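# Cap the marker and leave it on the desk

## Task

Push the cap fully home on the marker and leave the capped marker lying on the desk. Release it and move the robot away. The robot must not fall or be left leaning, and the result must stay in place without the robot holding it.

## Robot and tools

Robot: the LinearBot. It has a base that can drive in any direction and a vertical column. A carriage rides up and down the column (lift_m, 0 to 1 m) and carries two identical six-joint arms, left and right, each ending in a two-finger gripper. The arm bases sit about 0.57 m + lift_m above the floor, at x 0.27 and y +0.33 (left) or -0.33 (right). Parts of the carriage hang about 0.15 m below them. A hand can reach about 0.78 m from its shoulder but only about 0.38 m below its arm base. The parked arm pose for joints 1 to 6 is 0, 0.05, 0.05, 1.45, 0, 0.

Cameras: carriage_camera is fixed on the carriage, facing forward and tilted about 20 degrees down. left_wrist_camera and right_wrist_camera look out past the fingertips. Calibration is given in OpenCV conventions and may be slightly off.

Frames: the base frame has its origin on the floor under the base centre, x forward, y left, z up. left_hand and right_hand report the midpoint between each hand's finger pads in this frame. quat_wxyz is the hand orientation; the hand's z axis runs along the fingers and the fingers open along its y axis. base_odometry is relative to the base pose at scene start and is based on wheel turns, so slip shows up as travel. Heading is positive to the left.

execute_actions(actions, cameras): actions is a list holding one action or none. An empty list only returns state and images. An action may contain "base", "joints" or both; these start together.
- base takes exactly one key, each a relative offset from where the base last measured itself: translate_m (metres, forward +, -2 to 2), strafe_m (metres, left +, -2 to 2) or rotate_rad (radians, counter-clockwise/left +, -6.3 to 6.3).
- joints is one dictionary covering both arms and the lift, keyed by name. Every value is an absolute target, not an offset:
  lift_m: 0 to 1 m.
  joint1_rad: -2.617 to 3.054; yaw about vertical, 0 forward, + left.
  joint2_rad: 0 to 3.141; shoulder, 0 upper arm back and level, 1.57 upright, 3.14 forward and level.
  joint3_rad: 0 to 3.141; elbow, 0 folded, 3.14 straight.
  joint4_rad: -1.57 to 1.57; wrist pitch, + lifts fingertips.
  joint5_rad: -1.57 to 1.57; wrist yaw, + turns fingertips right (opposite to joint 1).
  joint6_rad: -2.094 to 2.094; roll about the fingers, + clockwise seen from the forearm.
  gripper_m: 0 to 0.093 m gap between pads.
  Each of these uses a left_ or right_ prefix.
- Any joint or base you leave out may keep pushing toward its earlier target. A single action lasts at most 15 s.
- cameras lists which images to return: carriage_camera, left_wrist_camera, right_wrist_camera, or "all". If it is omitted or null you get all of them; [] returns none. An unknown key, unknown name or out-of-range value rejects the whole call, and nothing moves.

wait(seconds 0 to 10): commands nothing new and returns the state and images.
zoom_image(camera, region [x0,y0,x1,y1] in pixels, at most 504x504): gives a closer view of that camera's latest full image.
read_manual(section "licences"): returns only licence texts.
finished_scene(scene): ends the current scene, cannot be undone, and reports whether the task succeeded. Replying without any tool call ends everything.

Result lines:
- base_status and joint_status describe how the last accepted action ended.
  "done" means the target was reached; for the base it only means the wheels turned the full amount.
  "off_target" means the joint is at rest short of its target and may still be pushing. A gripper holding an object usually shows this.
  "contact_stop" or "time_out" means the target was dropped and the joint or base now holds where it stopped.
  "joint command not followed" / "not_followed" means a self-collision check withheld that arm's targets; they may be retried on later actions.
- on_its_own covers anything not commanded; "held at" there is a target, not a position.
- motor_effort is in percent of maximum, with the peak in brackets. It is noisy and biased. If lift effort keeps dropping while the lift lowers, a hand is resting on something. A larger drive_wheels reading at rest means the base is pressing on something.
- Joint torques are rough.
- Hand readings drift at long reach. A level hand sinks 10 to 17 cm under a 1 kg load.
- If a call reports a stop, the later calls in that same reply are skipped.

Safety rules:
- The robot can tip over and cannot get up again, and no reading shows a lean; check the pictures. Risk is highest with the carriage high, arms extended, a load carried, pulling on things, or a sudden stop.
- After a drive is blocked, back off about 0.2 m (or turn back) and repeat if still pressed. Never reverse into a table edge that the column is under.
- Arms have no contact stop: a blocked arm keeps pushing and then snaps to its target once freed.
- Never let the arms strike or press on each other. If an arm is withheld, first move only that arm clear, then move the other in a later action.
- "ARM HIT" means a hard hit against the robot's own body or arms.
- Grip force is about 45 to 60 N per pad. Avoid drops, slams and hard shoves.
- Motors heat up when holding a load or an outstretched arm, even while you are thinking. MOTOR HOT appears from 75 °C. At 90 °C the arm pauses for 10 s, and at 100 °C it goes limp and falls; both show as OVER-TEMPERATURE FAULT, and joints then report "limit_stop_at_motor_heat", so resend those targets.
- The simulation keeps running while you think, and the robot holds its last command during that time.
- Faster robot motion is better.
- Finish with the grippers open, the arms pulled back and the base moved away from the desk.

Each tool is called after "Call:" as a command line: name --argument value for each argument, lists and objects as JSON in quotes; but a table of rows of numbers goes row by row, as --pt "numbers of a row", without its own name.

## Session

Call:
execute_actions --actions '[]'

Scene clock: 0.00 s.
Joint torques (N m, as the arm reports them, + toward a larger angle): no reading
base_odometry: x=+0.000 y=+0.000 heading=+0.000 (m, m, rad; odometry frame)
base_status: not commanded
joint_positions: lift_m=+0.297 left_joint1_rad=-0.016 left_joint2_rad=+0.061 left_joint3_rad=+0.067 left_joint4_rad=+1.437 left_joint5_rad=-0.039 left_joint6_rad=-0.037 left_gripper_m=+0.095 right_joint1_rad=+0.007 right_joint2_rad=+0.043 right_joint3_rad=+0.027 right_joint4_rad=+1.417 right_joint5_rad=-0.019 right_joint6_rad=-0.014 right_gripper_m=+0.094
joint_status: not commanded
motor_effort: lift_m=+32 drive_wheels=+1 (%)
left_hand: x=+0.2922 y=+0.3176 z=+1.2776 quat_wxyz=(+0.997, -0.020, +0.064, -0.025) (m; base frame)
right_hand: x=+0.3033 y=-0.3078 z=+1.2659 quat_wxyz=(+0.996, -0.010, +0.085, -0.003) (m; base frame)
pictures: carriage_camera, left_wrist_camera, right_wrist_camera
Images, in order (width x height): carriage_camera 896x504, left_wrist_camera 896x504, right_wrist_camera 896x504.

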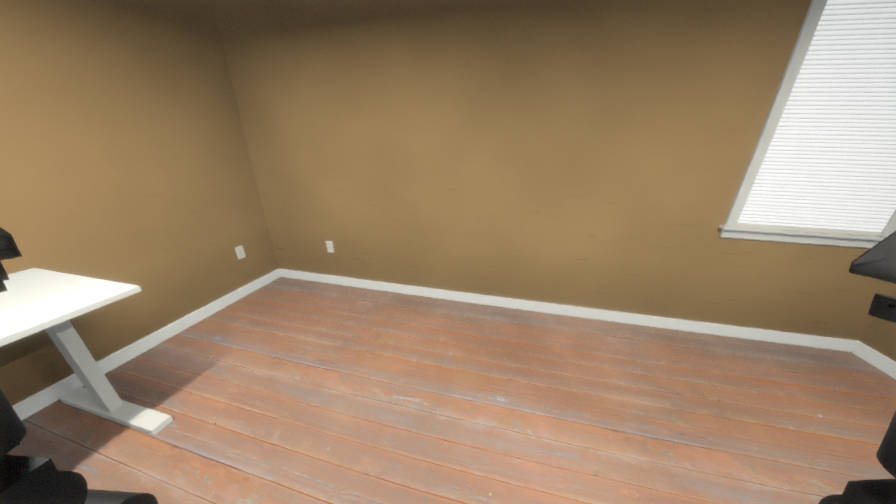

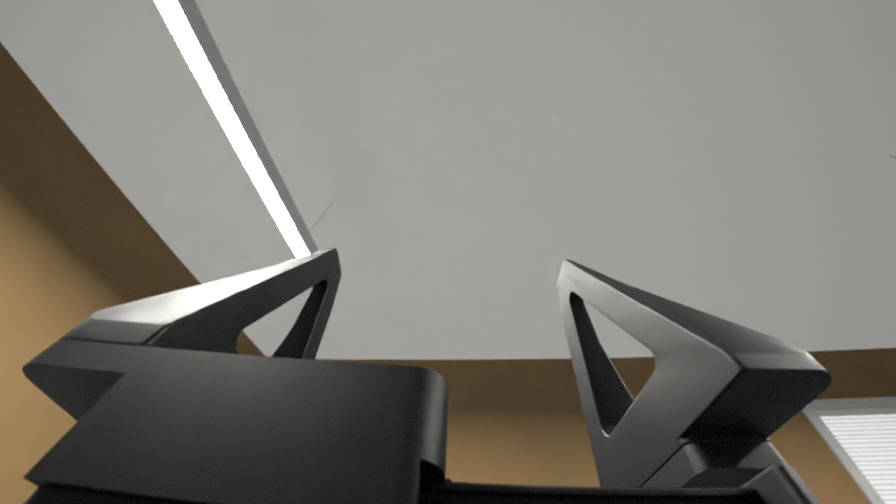

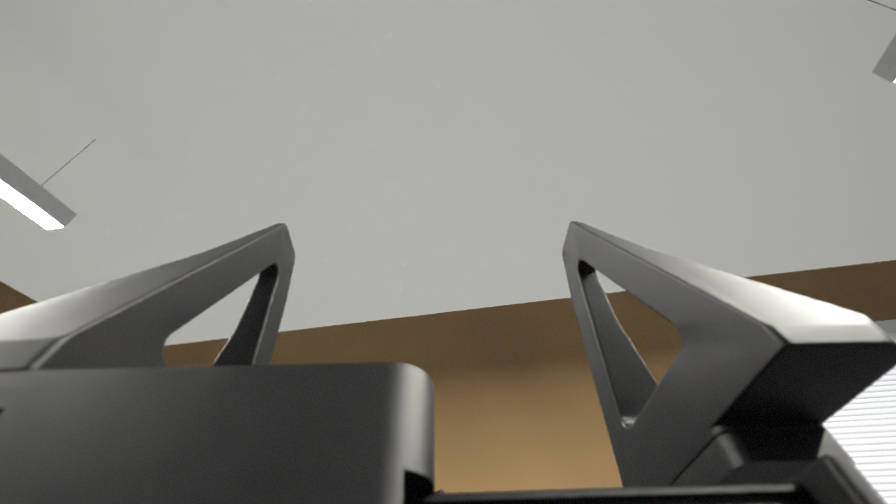

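Call:
execute_actions --actions '[{"base":{"rotate_rad":1.3}}]' --cameras '["carriage_camera"]'

Scene clock: 3.70 s.
Joint torques (N m, as the arm reports them, + toward a larger angle): left_arm=[-0.49  4.25  7.24 -0.21 -0.08 -0.01] | right_arm=[ 0.04  4.65  7.1  -0.01  0.02  0.1 ]
base_odometry: x=+0.000 y=+0.000 heading=+1.300 (m, m, rad; odometry frame)
base_status: done
joint_positions: lift_m=+0.297 left_joint1_rad=-0.016 left_joint2_rad=+0.061 left_joint3_rad=+0.067 left_joint4_rad=+1.437 left_joint5_rad=-0.039 left_joint6_rad=-0.037 left_gripper_m=+0.095 right_joint1_rad=+0.007 right_joint2_rad=+0.043 right_joint3_rad=+0.027 right_joint4_rad=+1.417 right_joint5_rad=-0.019 right_joint6_rad=-0.014 right_gripper_m=+0.094
joint_status: not commanded
motor_effort: lift_m=+31(31) drive_wheels=+3(10) (%)
left_hand: x=+0.2922 y=+0.3176 z=+1.2776 quat_wxyz=(+0.997, -0.020, +0.064, -0.025) (m; base frame)
right_hand: x=+0.3033 y=-0.3078 z=+1.2659 quat_wxyz=(+0.996, -0.010, +0.085, -0.003) (m; base frame)
pictures: carriage_camera
Images, in order (width x height): carriage_camera 896x504.

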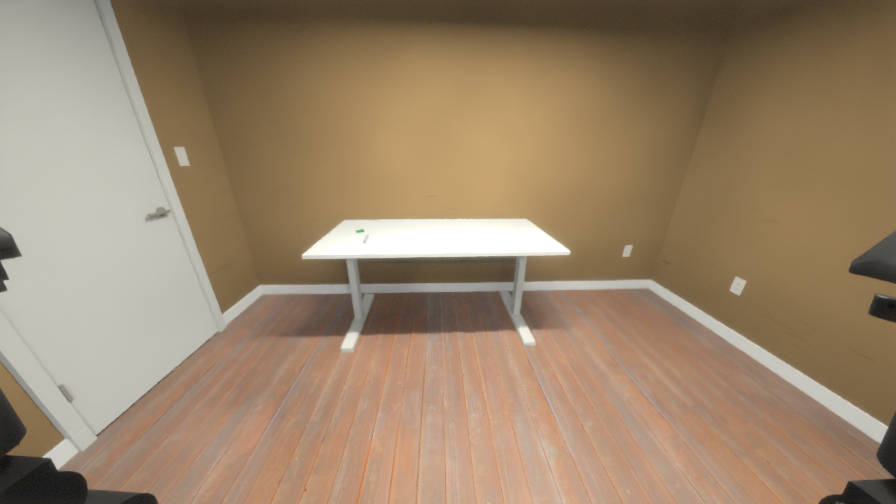

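Call:
execute_actions --actions '[{"base":{"strafe_m":0.55},"joints":{"lift_m":0.4}}]' --cameras '["carriage_camera"]'

Call:
execute_actions --actions '[{"base":{"translate_m":1.0}}]' --cameras '["carriage_camera"]'

Call:
zoom_image --camera "carriage_camera" --region '[350,280,550,420]'

Scene clock: 8.63 s.
Joint torques (N m, as the arm reports them, + toward a larger angle): left_arm=[-0.33  4.26  7.28 -0.19 -0.07 -0.03] | right_arm=[-0.01  4.67  7.13  0.    0.04  0.1 ]
base_odometry: x=-0.530 y=+0.147 heading=+1.300 (m, m, rad; odometry frame)
base_status: done
joint_positions: lift_m=+0.400 left_joint1_rad=-0.016 left_joint2_rad=+0.061 left_joint3_rad=+0.067 left_joint4_rad=+1.437 left_joint5_rad=-0.039 left_joint6_rad=-0.037 left_gripper_m=+0.095 right_joint1_rad=+0.007 right_joint2_rad=+0.043 right_joint3_rad=+0.027 right_joint4_rad=+1.417 right_joint5_rad=-0.019 right_joint6_rad=-0.014 right_gripper_m=+0.094
joint_status: all done
motor_effort: lift_m=+33(40) drive_wheels=-4(11) (%)
left_hand: x=+0.2922 y=+0.3176 z=+1.3802 quat_wxyz=(+0.997, -0.020, +0.064, -0.025) (m; base frame)
right_hand: x=+0.3033 y=-0.3078 z=+1.3684 quat_wxyz=(+0.996, -0.010, +0.085, -0.003) (m; base frame)
pictures: carriage_camera
camera_calibration (this result's frames):
carriage_camera: T_world_to_cam=[[0.0198054, -0.999667, 0.0165363, -0.0266153], [-0.358609, -0.0225418, -0.933216, 1.33943], [0.933278, 0.0125526, -0.358936, 0.313074], [0, 0, 0, 1]] pos_world=[0.188675, -0.000343101, 1.36279]
Images, in order (width x height): carriage_camera 896x504.

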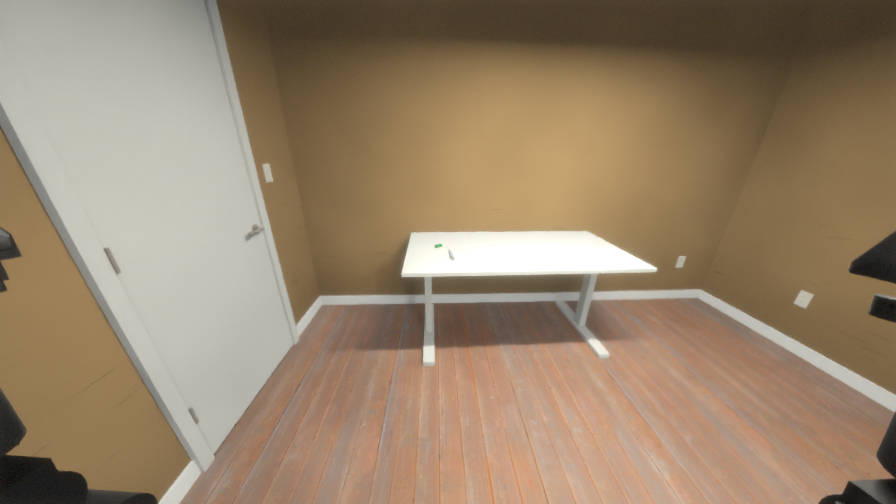

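Scene clock: 13.00 s.
Joint torques (N m, as the arm reports them, + toward a larger angle): left_arm=[-0.41  4.23  7.26 -0.24 -0.07  0.  ] | right_arm=[ 0.03  4.7   7.22 -0.01  0.03  0.09]
base_odometry: x=-0.264 y=+1.111 heading=+1.301 (m, m, rad; odometry frame)
base_status: done
joint_positions: lift_m=+0.400 left_joint1_rad=-0.016 left_joint2_rad=+0.061 left_joint3_rad=+0.067 left_joint4_rad=+1.436 left_joint5_rad=-0.039 left_joint6_rad=-0.037 left_gripper_m=+0.095 right_joint1_rad=+0.007 right_joint2_rad=+0.043 right_joint3_rad=+0.027 right_joint4_rad=+1.417 right_joint5_rad=-0.019 right_joint6_rad=-0.014 right_gripper_m=+0.094
joint_status: not commanded
motor_effort: lift_m=+32(32) drive_wheels=-4(13) (%)
left_hand: x=+0.2923 y=+0.3176 z=+1.3802 quat_wxyz=(+0.997, -0.020, +0.064, -0.025) (m; base frame)
right_hand: x=+0.3034 y=-0.3078 z=+1.3684 quat_wxyz=(+0.996, -0.010, +0.085, -0.003) (m; base frame)
pictures: carriage_camera
camera_calibration (this result's frames):
carriage_camera: T_world_to_cam=[[0.0198054, -0.999667, 0.0165363, -0.0266153], [-0.358609, -0.0225418, -0.933216, 1.33943], [0.933278, 0.0125526, -0.358936, 0.313074], [0, 0, 0, 1]] pos_world=[0.188675, -0.000343101, 1.36279]
Images, in order (width x height): carriage_camera 896x504.

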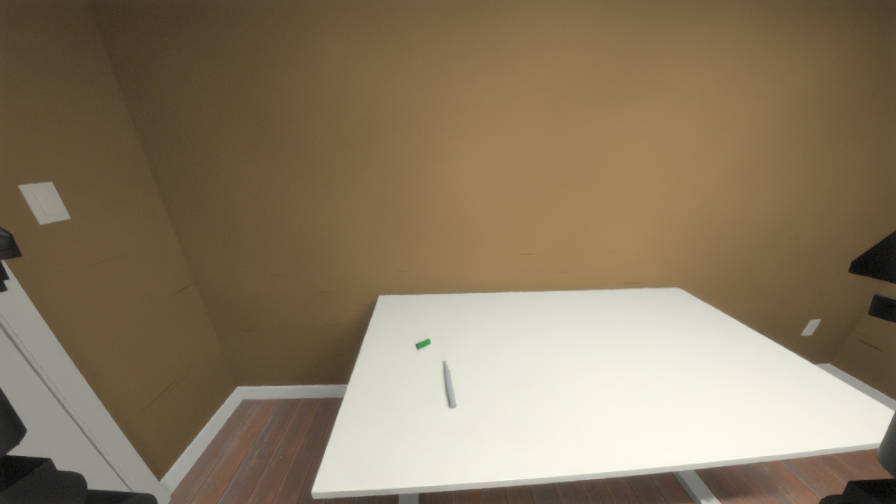

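Region (350, 280, 550, 420) of carriage_camera's 896x504 image, scaled by 2.520, with more detail than that image has; it fills the top 353 rows of this view, and the rest is white.

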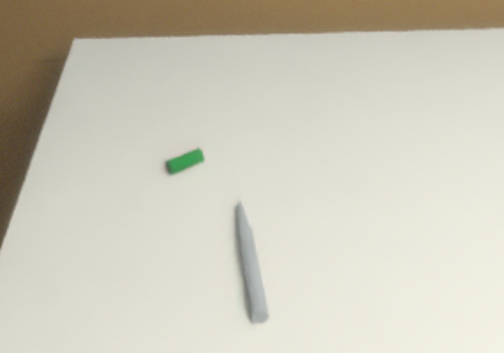

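Call:
execute_actions --actions '[{"base":{"translate_m":0.18},"joints":{"lift_m":0.5,"left_joint2_rad":2.0,"left_joint3_rad":1.41,"left_joint4_rad":-0.485,"left_joint6_rad":2.07}}]' --cameras '[]'

Call:
execute_actions --actions '[{"joints":{"lift_m":0.46,"left_joint2_rad":2.496,"left_joint1_rad":-0.924}}]'

Scene clock: 27.17 s.
Joint torques (N m, as the arm reports them, + toward a larger angle): left_arm=[ -0.41 -12.41   9.83   1.45  -0.06  -0.01] | right_arm=[0.03 4.57 7.16 0.03 0.03 0.09]
base_odometry: x=-0.216 y=+1.284 heading=+1.301 (m, m, rad; odometry frame)
base_status: done
joint_positions: lift_m=+0.500 left_joint1_rad=-0.016 left_joint2_rad=+2.002 left_joint3_rad=+1.397 left_joint4_rad=-0.481 left_joint5_rad=-0.039 left_joint6_rad=+2.066 left_gripper_m=+0.095 right_joint1_rad=+0.007 right_joint2_rad=+0.043 right_joint3_rad=+0.027 right_joint4_rad=+1.417 right_joint5_rad=-0.019 right_joint6_rad=-0.014 right_gripper_m=+0.094
joint_status: all done
motor_effort: lift_m=+32(41) drive_wheels=-2(7) (%)
left_hand: x=+0.7401 y=+0.3106 z=+1.0911 quat_wxyz=(+0.108, +0.835, +0.495, +0.215) (m; base frame)
right_hand: x=+0.3034 y=-0.3078 z=+1.4684 quat_wxyz=(+0.996, -0.010, +0.085, -0.003) (m; base frame)
pictures: none
No camera images: the call's "cameras" was empty. Leave "cameras" out to get every camera's image.

Scene clock: 28.57 s.
Joint torques (N m, as the arm reports them, + toward a larger angle): left_arm=[ -0.19 -13.6    5.14   0.3   -0.08   0.01] | right_arm=[0.   4.65 7.16 0.   0.03 0.1 ]
base_odometry: x=-0.216 y=+1.284 heading=+1.301 (m, m, rad; odometry frame)
base_status: not commanded
joint_positions: lift_m=+0.460 left_joint1_rad=-0.928 left_joint2_rad=+2.493 left_joint3_rad=+1.415 left_joint4_rad=-0.471 left_joint5_rad=-0.036 left_joint6_rad=+2.066 left_gripper_m=+0.095 right_joint1_rad=+0.007 right_joint2_rad=+0.043 right_joint3_rad=+0.027 right_joint4_rad=+1.417 right_joint5_rad=-0.019 right_joint6_rad=-0.014 right_gripper_m=+0.094
joint_status: all done
motor_effort: lift_m=+29(30) drive_wheels=-2(3) (%)
left_hand: x=+0.5069 y=-0.0086 z=+0.8454 quat_wxyz=(-0.001, +0.997, +0.074, +0.021) (m; base frame)
right_hand: x=+0.3034 y=-0.3078 z=+1.4286 quat_wxyz=(+0.996, -0.010, +0.085, -0.003) (m; base frame)
pictures: carriage_camera, left_wrist_camera, right_wrist_camera
camera_calibration (this result's frames):
carriage_camera: T_world_to_cam=[[0.0198054, -0.999667, 0.0165363, -0.0276114], [-0.358609, -0.0225418, -0.933216, 1.39565], [0.933278, 0.0125526, -0.358936, 0.334695], [0, 0, 0, 1]] pos_world=[0.188675, -0.000343101, 1.42303]
left_wrist_camera: T_world_to_cam=[[-0.167967, 0.984968, -0.0403091, 0.132244], [0.805015, 0.160651, 0.571088, -0.878465], [0.568979, 0.0634746, -0.819899, 0.527533], [0, 0, 0, 1]] pos_world=[0.429235, -0.0226141, 0.939535]
right_wrist_camera: T_world_to_cam=[[-0.00599117, -0.999905, -0.0124499, -0.292286], [0.67819, 0.00508635, -0.734869, 0.847765], [0.734862, -0.0128461, 0.678095, -1.06924], [0, 0, 0, 1]] pos_world=[0.209048, -0.310306, 1.3444]
Images, in order (width x height): carriage_camera 896x504, left_wrist_camera 896x504, right_wrist_camera 896x504.

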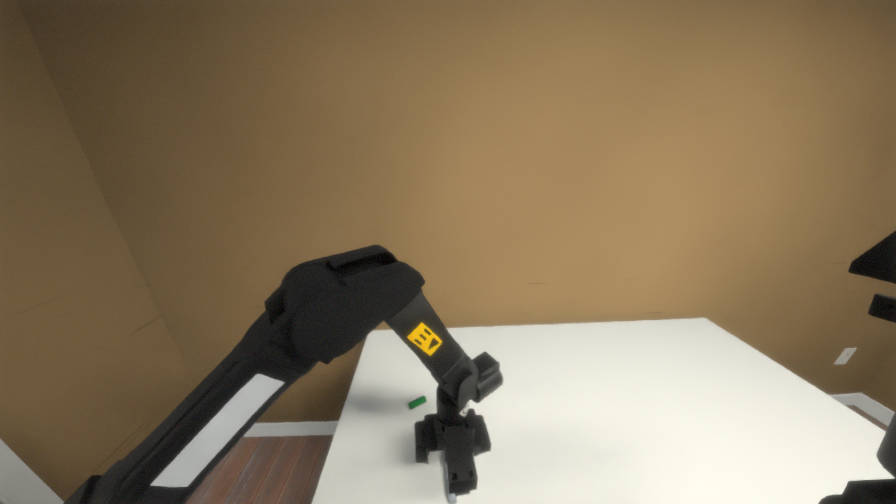

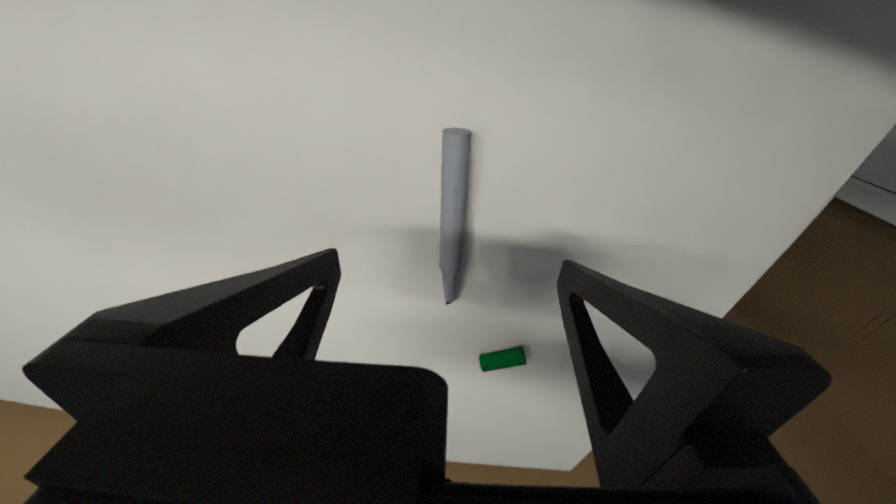

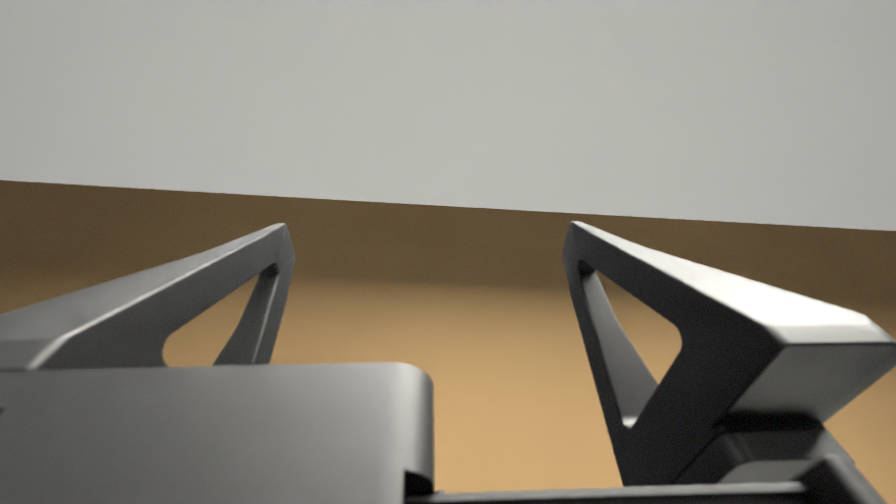

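Call:
execute_actions --actions '[{"joints":{"lift_m":0.395,"left_gripper_m":0.05}}]' --cameras '["left_wrist_camera"]'

Scene clock: 30.80 s.
Joint torques (N m, as the arm reports them, + toward a larger angle): left_arm=[ -0.09 -13.42   5.3    0.33  -0.06   0.03] | right_arm=[ 0.05  4.66  7.13 -0.01  0.03  0.09]
base_odometry: x=-0.216 y=+1.284 heading=+1.301 (m, m, rad; odometry frame)
base_status: not commanded
joint_positions: lift_m=+0.395 left_joint1_rad=-0.928 left_joint2_rad=+2.496 left_joint3_rad=+1.415 left_joint4_rad=-0.479 left_joint5_rad=-0.038 left_joint6_rad=+2.067 left_gripper_m=+0.050 right_joint1_rad=+0.007 right_joint2_rad=+0.043 right_joint3_rad=+0.027 right_joint4_rad=+1.417 right_joint5_rad=-0.019 right_joint6_rad=-0.014 right_gripper_m=+0.094
joint_status: all done
motor_effort: lift_m=+29(29) drive_wheels=-3(3) (%)
left_hand: x=+0.5056 y=-0.0063 z=+0.7792 quat_wxyz=(-0.006, +0.997, +0.073, +0.019) (m; base frame)
right_hand: x=+0.3034 y=-0.3078 z=+1.3637 quat_wxyz=(+0.996, -0.010, +0.085, -0.003) (m; base frame)
pictures: left_wrist_camera
camera_calibration (this result's frames):
left_wrist_camera: T_world_to_cam=[[-0.167793, 0.985368, -0.0299253, 0.118839], [0.80785, 0.154835, 0.568686, -0.839556], [0.564998, 0.0712464, -0.82201, 0.477609], [0, 0, 0, 1]] pos_world=[0.428327, -0.0211351, 0.873599]
Images, in order (width x height): left_wrist_camera 896x504.

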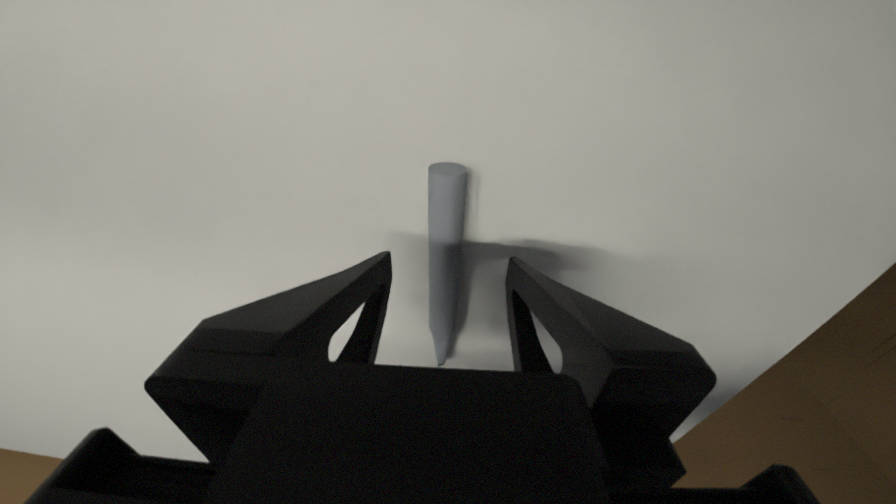

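Call:
execute_actions --actions '[{"joints":{"lift_m":0.367}}]' --cameras '["left_wrist_camera"]'

Scene clock: 33.37 s.
Joint torques (N m, as the arm reports them, + toward a larger angle): left_arm=[ -0.09 -13.57   5.1    0.35  -0.07   0.02] | right_arm=[0.05 4.65 7.1  0.02 0.03 0.1 ]
base_odometry: x=-0.216 y=+1.284 heading=+1.301 (m, m, rad; odometry frame)
base_status: not commanded
joint_positions: lift_m=+0.367 left_joint1_rad=-0.928 left_joint2_rad=+2.497 left_joint3_rad=+1.415 left_joint4_rad=-0.482 left_joint5_rad=-0.039 left_joint6_rad=+2.067 left_gripper_m=+0.050 right_joint1_rad=+0.007 right_joint2_rad=+0.043 right_joint3_rad=+0.027 right_joint4_rad=+1.417 right_joint5_rad=-0.019 right_joint6_rad=-0.014 right_gripper_m=+0.094
joint_status: all done
motor_effort: lift_m=+29(30) drive_wheels=-3(2) (%)
left_hand: x=+0.5050 y=-0.0054 z=+0.7507 quat_wxyz=(-0.008, +0.997, +0.073, +0.018) (m; base frame)
right_hand: x=+0.3034 y=-0.3078 z=+1.3356 quat_wxyz=(+0.996, -0.010, +0.085, -0.003) (m; base frame)
pictures: left_wrist_camera
camera_calibration (this result's frames):
left_wrist_camera: T_world_to_cam=[[-0.167858, 0.985468, -0.026019, 0.11411], [0.809105, 0.1528, 0.567452, -0.822734], [0.563181, 0.0741993, -0.822996, 0.456127], [0, 0, 0, 1]] pos_world=[0.427951, -0.0205826, 0.845221]
Images, in order (width x height): left_wrist_camera 896x504.

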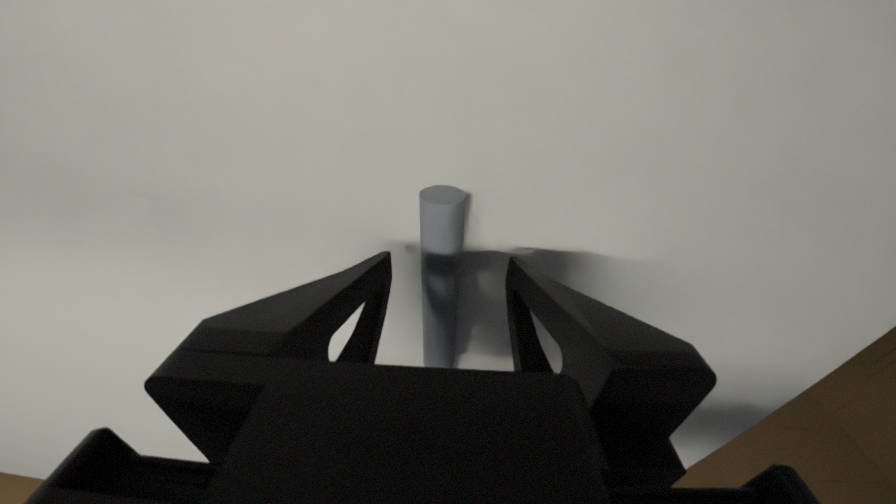

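Call:
execute_actions --actions '[{"joints":{"lift_m":0.355}}]' --cameras '["left_wrist_camera"]'

Scene clock: 35.13 s.
Joint torques (N m, as the arm reports them, + toward a larger angle): left_arm=[ -0.18 -13.87   5.11   0.39  -0.06   0.03] | right_arm=[ 0.04  4.64  7.12 -0.03  0.05  0.1 ]
base_odometry: x=-0.216 y=+1.284 heading=+1.301 (m, m, rad; odometry frame)
base_status: not commanded
joint_positions: lift_m=+0.355 left_joint1_rad=-0.928 left_joint2_rad=+2.497 left_joint3_rad=+1.415 left_joint4_rad=-0.484 left_joint5_rad=-0.039 left_joint6_rad=+2.067 left_gripper_m=+0.050 right_joint1_rad=+0.007 right_joint2_rad=+0.043 right_joint3_rad=+0.027 right_joint4_rad=+1.417 right_joint5_rad=-0.019 right_joint6_rad=-0.014 right_gripper_m=+0.094
joint_status: all done
motor_effort: lift_m=+30(30) drive_wheels=+2(3) (%)
left_hand: x=+0.5048 y=-0.0050 z=+0.7387 quat_wxyz=(-0.008, +0.997, +0.073, +0.018) (m; base frame)
right_hand: x=+0.3034 y=-0.3078 z=+1.3236 quat_wxyz=(+0.996, -0.010, +0.085, -0.003) (m; base frame)
pictures: left_wrist_camera
camera_calibration (this result's frames):
left_wrist_camera: T_world_to_cam=[[-0.167876, 0.985504, -0.0244876, 0.112313], [0.80945, 0.151979, 0.56718, -0.815817], [0.562679, 0.0753941, -0.82323, 0.446759], [0, 0, 0, 1]] pos_world=[0.427836, -0.0203804, 0.83325]
Images, in order (width x height): left_wrist_camera 896x504.

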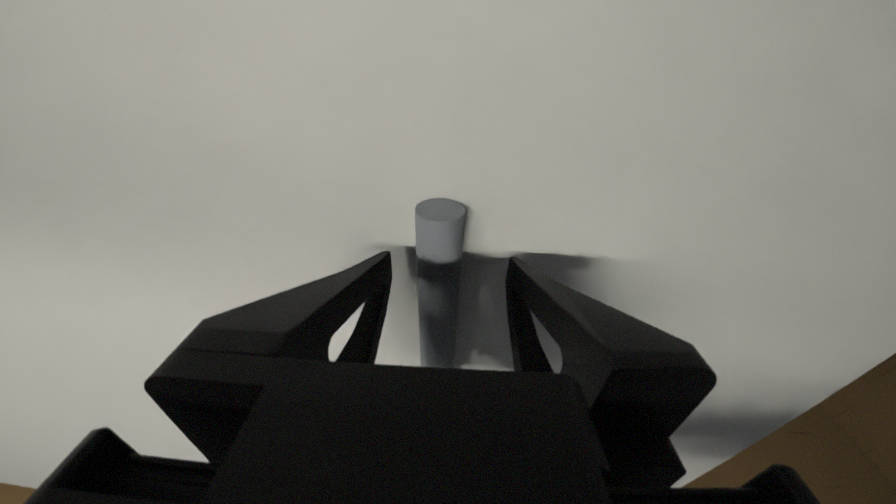

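Call:
execute_actions --actions '[{"joints":{"lift_m":0.35}}]' --cameras '[]'

Call:
execute_actions --actions '[{"joints":{"left_gripper_m":0}}]' --cameras '["left_wrist_camera"]'

Call:
execute_actions --actions '[{"joints":{"lift_m":0.46}}]' --cameras '["left_wrist_camera","carriage_camera"]'

Scene clock: 37.73 s.
Joint torques (N m, as the arm reports them, + toward a larger angle): left_arm=[ -0.15 -13.73   5.12   0.36  -0.06   0.02] | right_arm=[0.03 4.59 7.1  0.01 0.02 0.09]
base_odometry: x=-0.216 y=+1.284 heading=+1.301 (m, m, rad; odometry frame)
base_status: not commanded
joint_positions: lift_m=+0.350 left_joint1_rad=-0.928 left_joint2_rad=+2.497 left_joint3_rad=+1.415 left_joint4_rad=-0.484 left_joint5_rad=-0.039 left_joint6_rad=+2.067 left_gripper_m=+0.050 right_joint1_rad=+0.007 right_joint2_rad=+0.043 right_joint3_rad=+0.027 right_joint4_rad=+1.417 right_joint5_rad=-0.019 right_joint6_rad=-0.014 right_gripper_m=+0.094
joint_status: all done
motor_effort: lift_m=+28(30) drive_wheels=-3(2) (%)
left_hand: x=+0.5048 y=-0.0050 z=+0.7338 quat_wxyz=(-0.008, +0.997, +0.073, +0.018) (m; base frame)
right_hand: x=+0.3034 y=-0.3078 z=+1.3187 quat_wxyz=(+0.996, -0.010, +0.085, -0.003) (m; base frame)
pictures: none
No camera images: the call's "cameras" was empty. Leave "cameras" out to get every camera's image.

Scene clock: 38.33 s.
Joint torques (N m, as the arm reports them, + toward a larger angle): left_arm=[ -0.05 -13.66   5.16   0.4   -0.09   0.06] | right_arm=[0.03 4.7  7.12 0.01 0.03 0.09]
base_odometry: x=-0.216 y=+1.284 heading=+1.301 (m, m, rad; odometry frame)
base_status: not commanded
joint_positions: lift_m=+0.350 left_joint1_rad=-0.928 left_joint2_rad=+2.497 left_joint3_rad=+1.415 left_joint4_rad=-0.484 left_joint5_rad=-0.039 left_joint6_rad=+2.067 left_gripper_m=+0.018 right_joint1_rad=+0.007 right_joint2_rad=+0.043 right_joint3_rad=+0.027 right_joint4_rad=+1.417 right_joint5_rad=-0.019 right_joint6_rad=-0.014 right_gripper_m=+0.094
joint_status: left_gripper_m off_target (ended at +0.018, target +0.000)
motor_effort: lift_m=+28(29) drive_wheels=+2(3) (%)
left_hand: x=+0.5048 y=-0.0050 z=+0.7338 quat_wxyz=(-0.008, +0.997, +0.073, +0.018) (m; base frame)
right_hand: x=+0.3034 y=-0.3078 z=+1.3187 quat_wxyz=(+0.996, -0.010, +0.085, -0.003) (m; base frame)
pictures: left_wrist_camera
camera_calibration (this result's frames):
left_wrist_camera: T_world_to_cam=[[-0.167876, 0.985504, -0.0244876, 0.112192], [0.80945, 0.151979, 0.56718, -0.813019], [0.562679, 0.0753941, -0.82323, 0.442697], [0, 0, 0, 1]] pos_world=[0.427836, -0.0203804, 0.828316]
Images, in order (width x height): left_wrist_camera 896x504.

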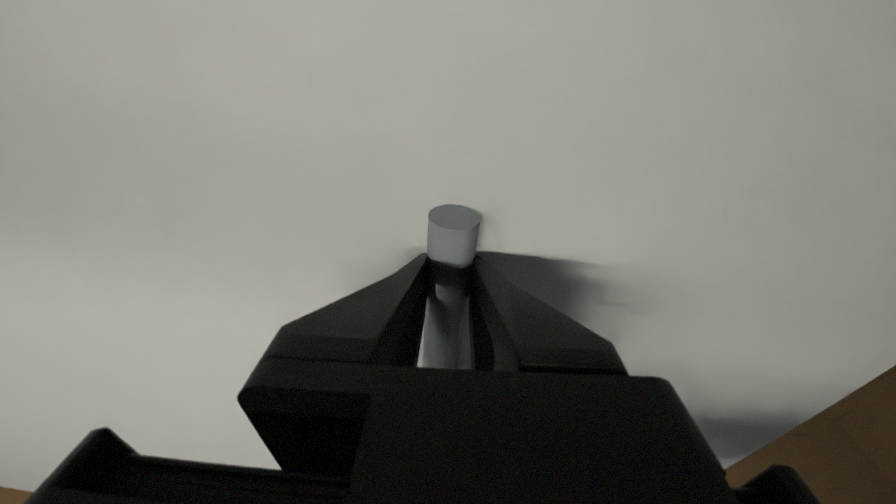

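Scene clock: 39.30 s.
Joint torques (N m, as the arm reports them, + toward a larger angle): left_arm=[ -0.27 -13.56   5.31   0.34  -0.08   0.02] | right_arm=[0.04 4.67 7.09 0.01 0.02 0.1 ]
base_odometry: x=-0.216 y=+1.284 heading=+1.301 (m, m, rad; odometry frame)
base_status: not commanded
joint_positions: lift_m=+0.460 left_joint1_rad=-0.928 left_joint2_rad=+2.494 left_joint3_rad=+1.415 left_joint4_rad=-0.484 left_joint5_rad=-0.039 left_joint6_rad=+2.067 left_gripper_m=+0.018 right_joint1_rad=+0.007 right_joint2_rad=+0.043 right_joint3_rad=+0.027 right_joint4_rad=+1.417 right_joint5_rad=-0.019 right_joint6_rad=-0.014 right_gripper_m=+0.094
joint_status: all done
motor_effort: lift_m=+33(40) drive_wheels=+2(3) (%)
left_hand: x=+0.5053 y=-0.0057 z=+0.8448 quat_wxyz=(-0.007, +0.997, +0.073, +0.019) (m; base frame)
right_hand: x=+0.3034 y=-0.3078 z=+1.4284 quat_wxyz=(+0.996, -0.010, +0.085, -0.003) (m; base frame)
pictures: carriage_camera, left_wrist_camera
camera_calibration (this result's frames):
carriage_camera: T_world_to_cam=[[0.0198054, -0.999667, 0.0165363, -0.0276072], [-0.358609, -0.0225418, -0.933216, 1.39541], [0.933278, 0.0125526, -0.358936, 0.334605], [0, 0, 0, 1]] pos_world=[0.188675, -0.000343101, 1.42278]
left_wrist_camera: T_world_to_cam=[[-0.167828, 0.985441, -0.0272022, 0.117935], [0.808412, 0.153366, 0.568286, -0.8767], [0.564184, 0.0733839, -0.822381, 0.532372], [0, 0, 0, 1]] pos_world=[0.428172, -0.0208293, 0.939238]
Images, in order (width x height): carriage_camera 896x504, left_wrist_camera 896x504.

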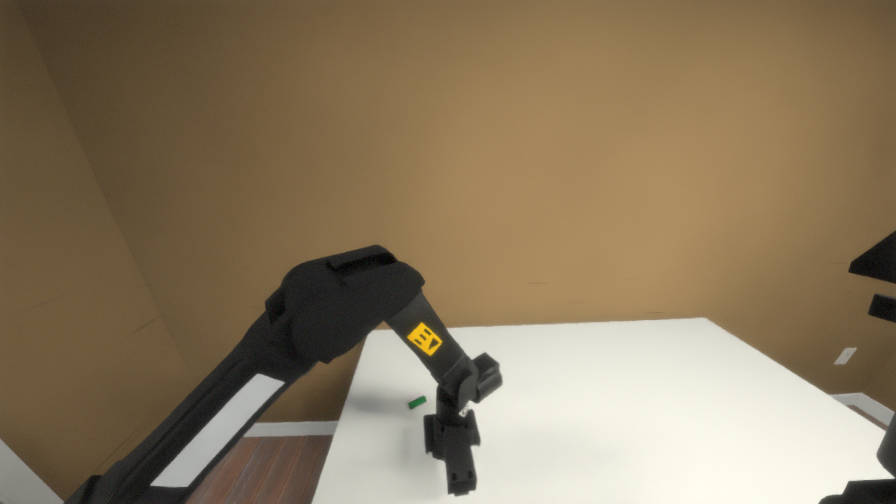

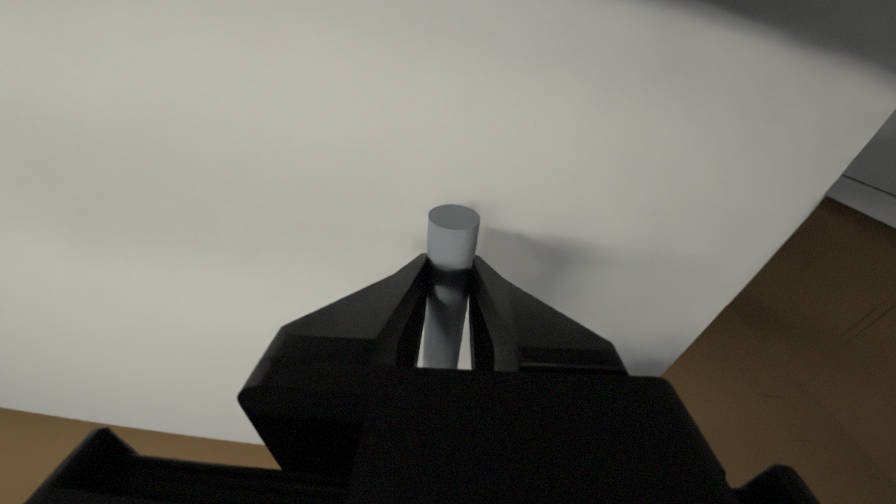

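Call:
execute_actions --actions '[{"base":{"strafe_m":0.25},"joints":{"left_joint1_rad":-0.1,"left_joint2_rad":1.7,"left_joint3_rad":1.1,"left_joint4_rad":0.6,"left_joint5_rad":-0.1,"left_joint6_rad":-1.57,"right_joint2_rad":2.2,"right_joint3_rad":1.838,"right_joint4_rad":-0.72,"right_joint6_rad":1.3}}]' --cameras '[]'

Call:
execute_actions --actions '[{"joints":{"lift_m":0.43,"right_joint2_rad":2.69,"right_joint1_rad":0.324}}]'

Scene clock: 45.27 s.
Joint torques (N m, as the arm reports them, + toward a larger angle): left_arm=[-0.44 -9.37  8.57  2.46 -0.08  0.  ] | right_arm=[  0.03 -14.75   9.84   1.58   0.09   0.12]
base_odometry: x=-0.457 y=+1.351 heading=+1.301 (m, m, rad; odometry frame)
base_status: done
joint_positions: lift_m=+0.460 left_joint1_rad=-0.101 left_joint2_rad=+1.692 left_joint3_rad=+1.111 left_joint4_rad=+0.602 left_joint5_rad=-0.100 left_joint6_rad=-1.565 left_gripper_m=+0.018 right_joint1_rad=+0.007 right_joint2_rad=+2.199 right_joint3_rad=+1.825 right_joint4_rad=-0.713 right_joint5_rad=-0.019 right_joint6_rad=+1.294 right_gripper_m=+0.094
joint_status: all done
motor_effort: lift_m=+32(32) drive_wheels=-2(8) (%)
left_hand: x=+0.7931 y=+0.2745 z=+1.3017 quat_wxyz=(+0.506, -0.494, +0.496, -0.505) (m; base frame)
right_hand: x=+0.7990 y=-0.3043 z=+1.0808 quat_wxyz=(+0.185, +0.581, +0.778, +0.152) (m; base frame)
pictures: none
No camera images: the call's "cameras" was empty. Leave "cameras" out to get every camera's image.

Scene clock: 46.43 s.
Joint torques (N m, as the arm reports them, + toward a larger angle): left_arm=[-0.49 -9.61  9.07  2.56 -0.12  0.02] | right_arm=[ -0.14 -16.69   6.05   0.46   0.12   0.14]
base_odometry: x=-0.457 y=+1.351 heading=+1.301 (m, m, rad; odometry frame)
base_status: not commanded
joint_positions: lift_m=+0.430 left_joint1_rad=-0.101 left_joint2_rad=+1.696 left_joint3_rad=+1.106 left_joint4_rad=+0.596 left_joint5_rad=-0.100 left_joint6_rad=-1.565 left_gripper_m=+0.018 right_joint1_rad=+0.325 right_joint2_rad=+2.695 right_joint3_rad=+1.844 right_joint4_rad=-0.718 right_joint5_rad=-0.023 right_joint6_rad=+1.294 right_gripper_m=+0.094
joint_status: all done
motor_effort: lift_m=+29(28) drive_wheels=-2(2) (%)
left_hand: x=+0.7936 y=+0.2745 z=+1.2663 quat_wxyz=(+0.503, -0.497, +0.500, -0.501) (m; base frame)
right_hand: x=+0.6993 y=-0.1591 z=+0.8127 quat_wxyz=(-0.008, +0.466, +0.885, +0.009) (m; base frame)
pictures: carriage_camera, left_wrist_camera, right_wrist_camera
camera_calibration (this result's frames):
carriage_camera: T_world_to_cam=[[0.0198054, -0.999667, 0.0165363, -0.0271164], [-0.358609, -0.0225418, -0.933216, 1.36771], [0.933278, 0.0125526, -0.358936, 0.323952], [0, 0, 0, 1]] pos_world=[0.188675, -0.000343101, 1.3931]
left_wrist_camera: T_world_to_cam=[[0.031328, 0.0182562, 0.999342, -1.29084], [-0.536988, -0.842974, 0.0322334, 0.62769], [0.843008, -0.537645, -0.0166053, -0.378088], [0, 0, 0, 1]] pos_world=[0.696232, 0.349415, 1.26348]
right_wrist_camera: T_world_to_cam=[[-0.826197, -0.562821, 0.0251131, 0.463681], [-0.425594, 0.65272, 0.626759, -0.105827], [-0.369145, 0.507138, -0.778808, 1.09815], [0, 0, 0, 1]] pos_world=[0.74343, -0.226871, 0.909935]
Images, in order (width x height): carriage_camera 896x504, left_wrist_camera 896x504, right_wrist_camera 896x504.

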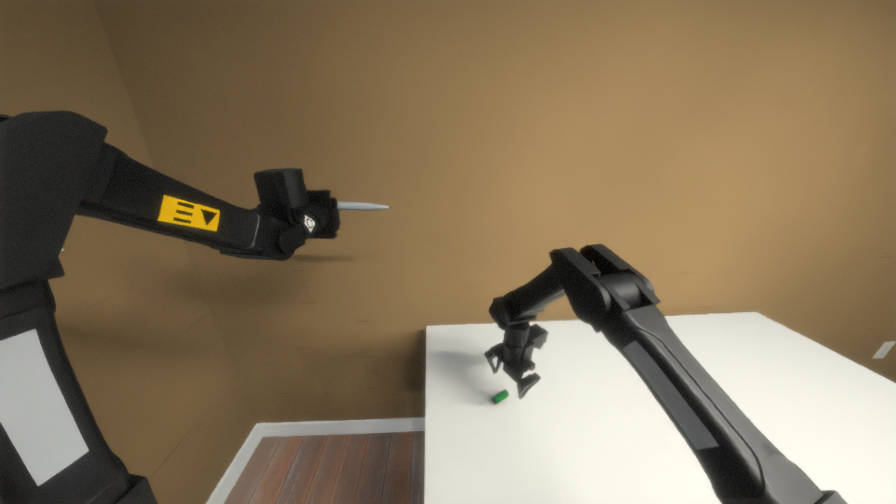

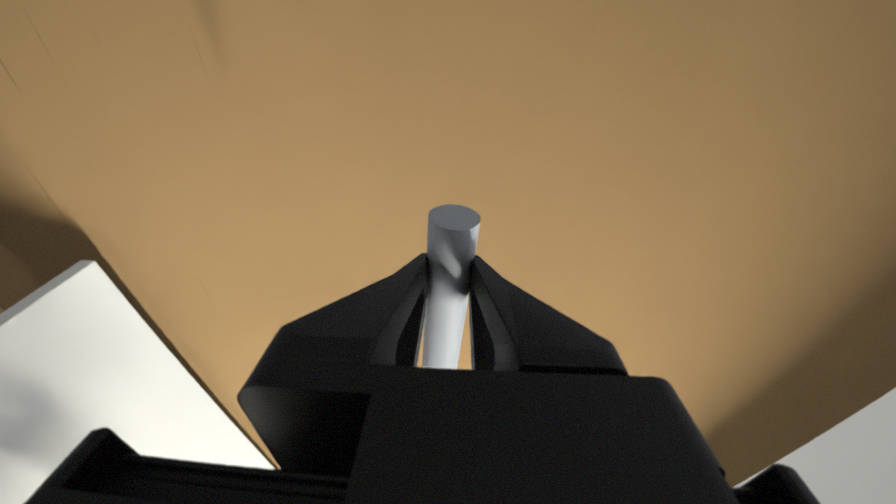

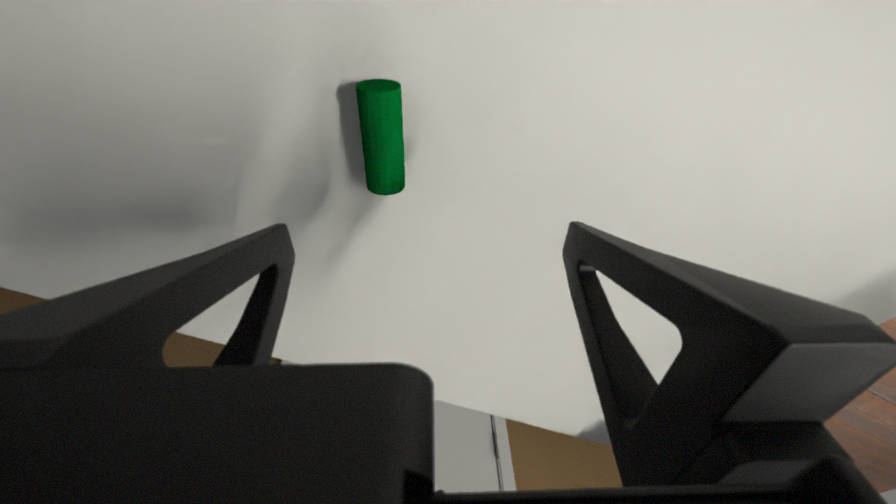

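Call:
execute_actions --actions '[{"base":{"translate_m":0.027},"joints":{"lift_m":0.385,"right_gripper_m":0.06}}]' --cameras '["right_wrist_camera"]'

Scene clock: 48.83 s.
Joint torques (N m, as the arm reports them, + toward a larger angle): left_arm=[-0.29 -9.63  9.02  2.57 -0.1   0.01] | right_arm=[ -0.03 -16.27   6.1    0.49   0.13   0.13]
base_odometry: x=-0.450 y=+1.377 heading=+1.302 (m, m, rad; odometry frame)
base_status: done
joint_positions: lift_m=+0.385 left_joint1_rad=-0.101 left_joint2_rad=+1.696 left_joint3_rad=+1.106 left_joint4_rad=+0.596 left_joint5_rad=-0.100 left_joint6_rad=-1.565 left_gripper_m=+0.018 right_joint1_rad=+0.325 right_joint2_rad=+2.689 right_joint3_rad=+1.844 right_joint4_rad=-0.719 right_joint5_rad=-0.023 right_joint6_rad=+1.295 right_gripper_m=+0.060
joint_status: all done
motor_effort: lift_m=+30(30) drive_wheels=+3(5) (%)
left_hand: x=+0.7936 y=+0.2745 z=+1.2211 quat_wxyz=(+0.503, -0.497, +0.500, -0.501) (m; base frame)
right_hand: x=+0.7005 y=-0.1587 z=+0.7701 quat_wxyz=(-0.006, +0.466, +0.885, +0.010) (m; base frame)
pictures: right_wrist_camera
camera_calibration (this result's frames):
right_wrist_camera: T_world_to_cam=[[-0.826515, -0.56253, 0.0208172, 0.469554], [-0.428131, 0.652196, 0.625575, -0.0762471], [-0.365481, 0.508135, -0.779886, 1.06372], [0, 0, 0, 1]] pos_world=[0.744217, -0.226644, 0.8675]
Images, in order (width x height): right_wrist_camera 896x504.

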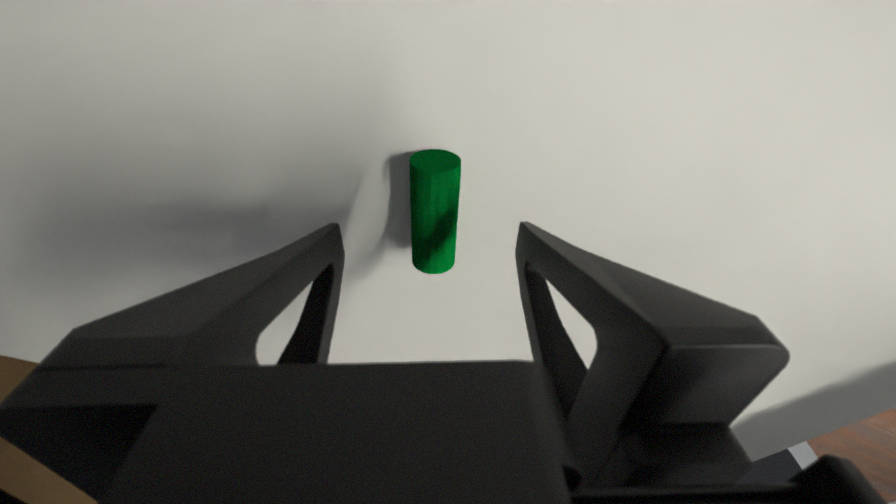

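Closed end faces the camera; good.

Call:
execute_actions --actions '[{"joints":{"lift_m":0.352}}]' --cameras '["right_wrist_camera"]'

Scene clock: 50.53 s.
Joint torques (N m, as the arm reports them, + toward a larger angle): left_arm=[-0.42 -9.84  8.97  2.59 -0.09  0.01] | right_arm=[  0.02 -16.14   6.08   0.49   0.14   0.14]
base_odometry: x=-0.450 y=+1.377 heading=+1.302 (m, m, rad; odometry frame)
base_status: not commanded
joint_positions: lift_m=+0.352 left_joint1_rad=-0.101 left_joint2_rad=+1.699 left_joint3_rad=+1.106 left_joint4_rad=+0.596 left_joint5_rad=-0.100 left_joint6_rad=-1.565 left_gripper_m=+0.018 right_joint1_rad=+0.325 right_joint2_rad=+2.689 right_joint3_rad=+1.844 right_joint4_rad=-0.719 right_joint5_rad=-0.023 right_joint6_rad=+1.295 right_gripper_m=+0.060
joint_status: all done
motor_effort: lift_m=+30(30) drive_wheels=-4(4) (%)
left_hand: x=+0.7941 y=+0.2743 z=+1.1865 quat_wxyz=(+0.502, -0.498, +0.501, -0.500) (m; base frame)
right_hand: x=+0.7005 y=-0.1588 z=+0.7371 quat_wxyz=(-0.006, +0.466, +0.885, +0.010) (m; base frame)
pictures: right_wrist_camera
camera_calibration (this result's frames):
right_wrist_camera: T_world_to_cam=[[-0.826519, -0.56252, 0.0209199, 0.470152], [-0.428206, 0.652423, 0.625287, -0.0552244], [-0.365385, 0.507853, -0.780114, 1.03804], [0, 0, 0, 1]] pos_world=[0.744226, -0.226671, 0.834484]
Images, in order (width x height): right_wrist_camera 896x504.

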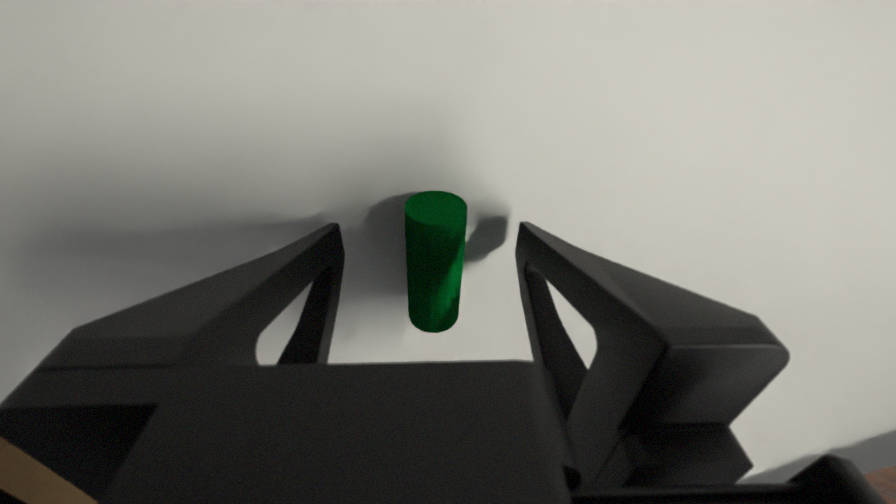

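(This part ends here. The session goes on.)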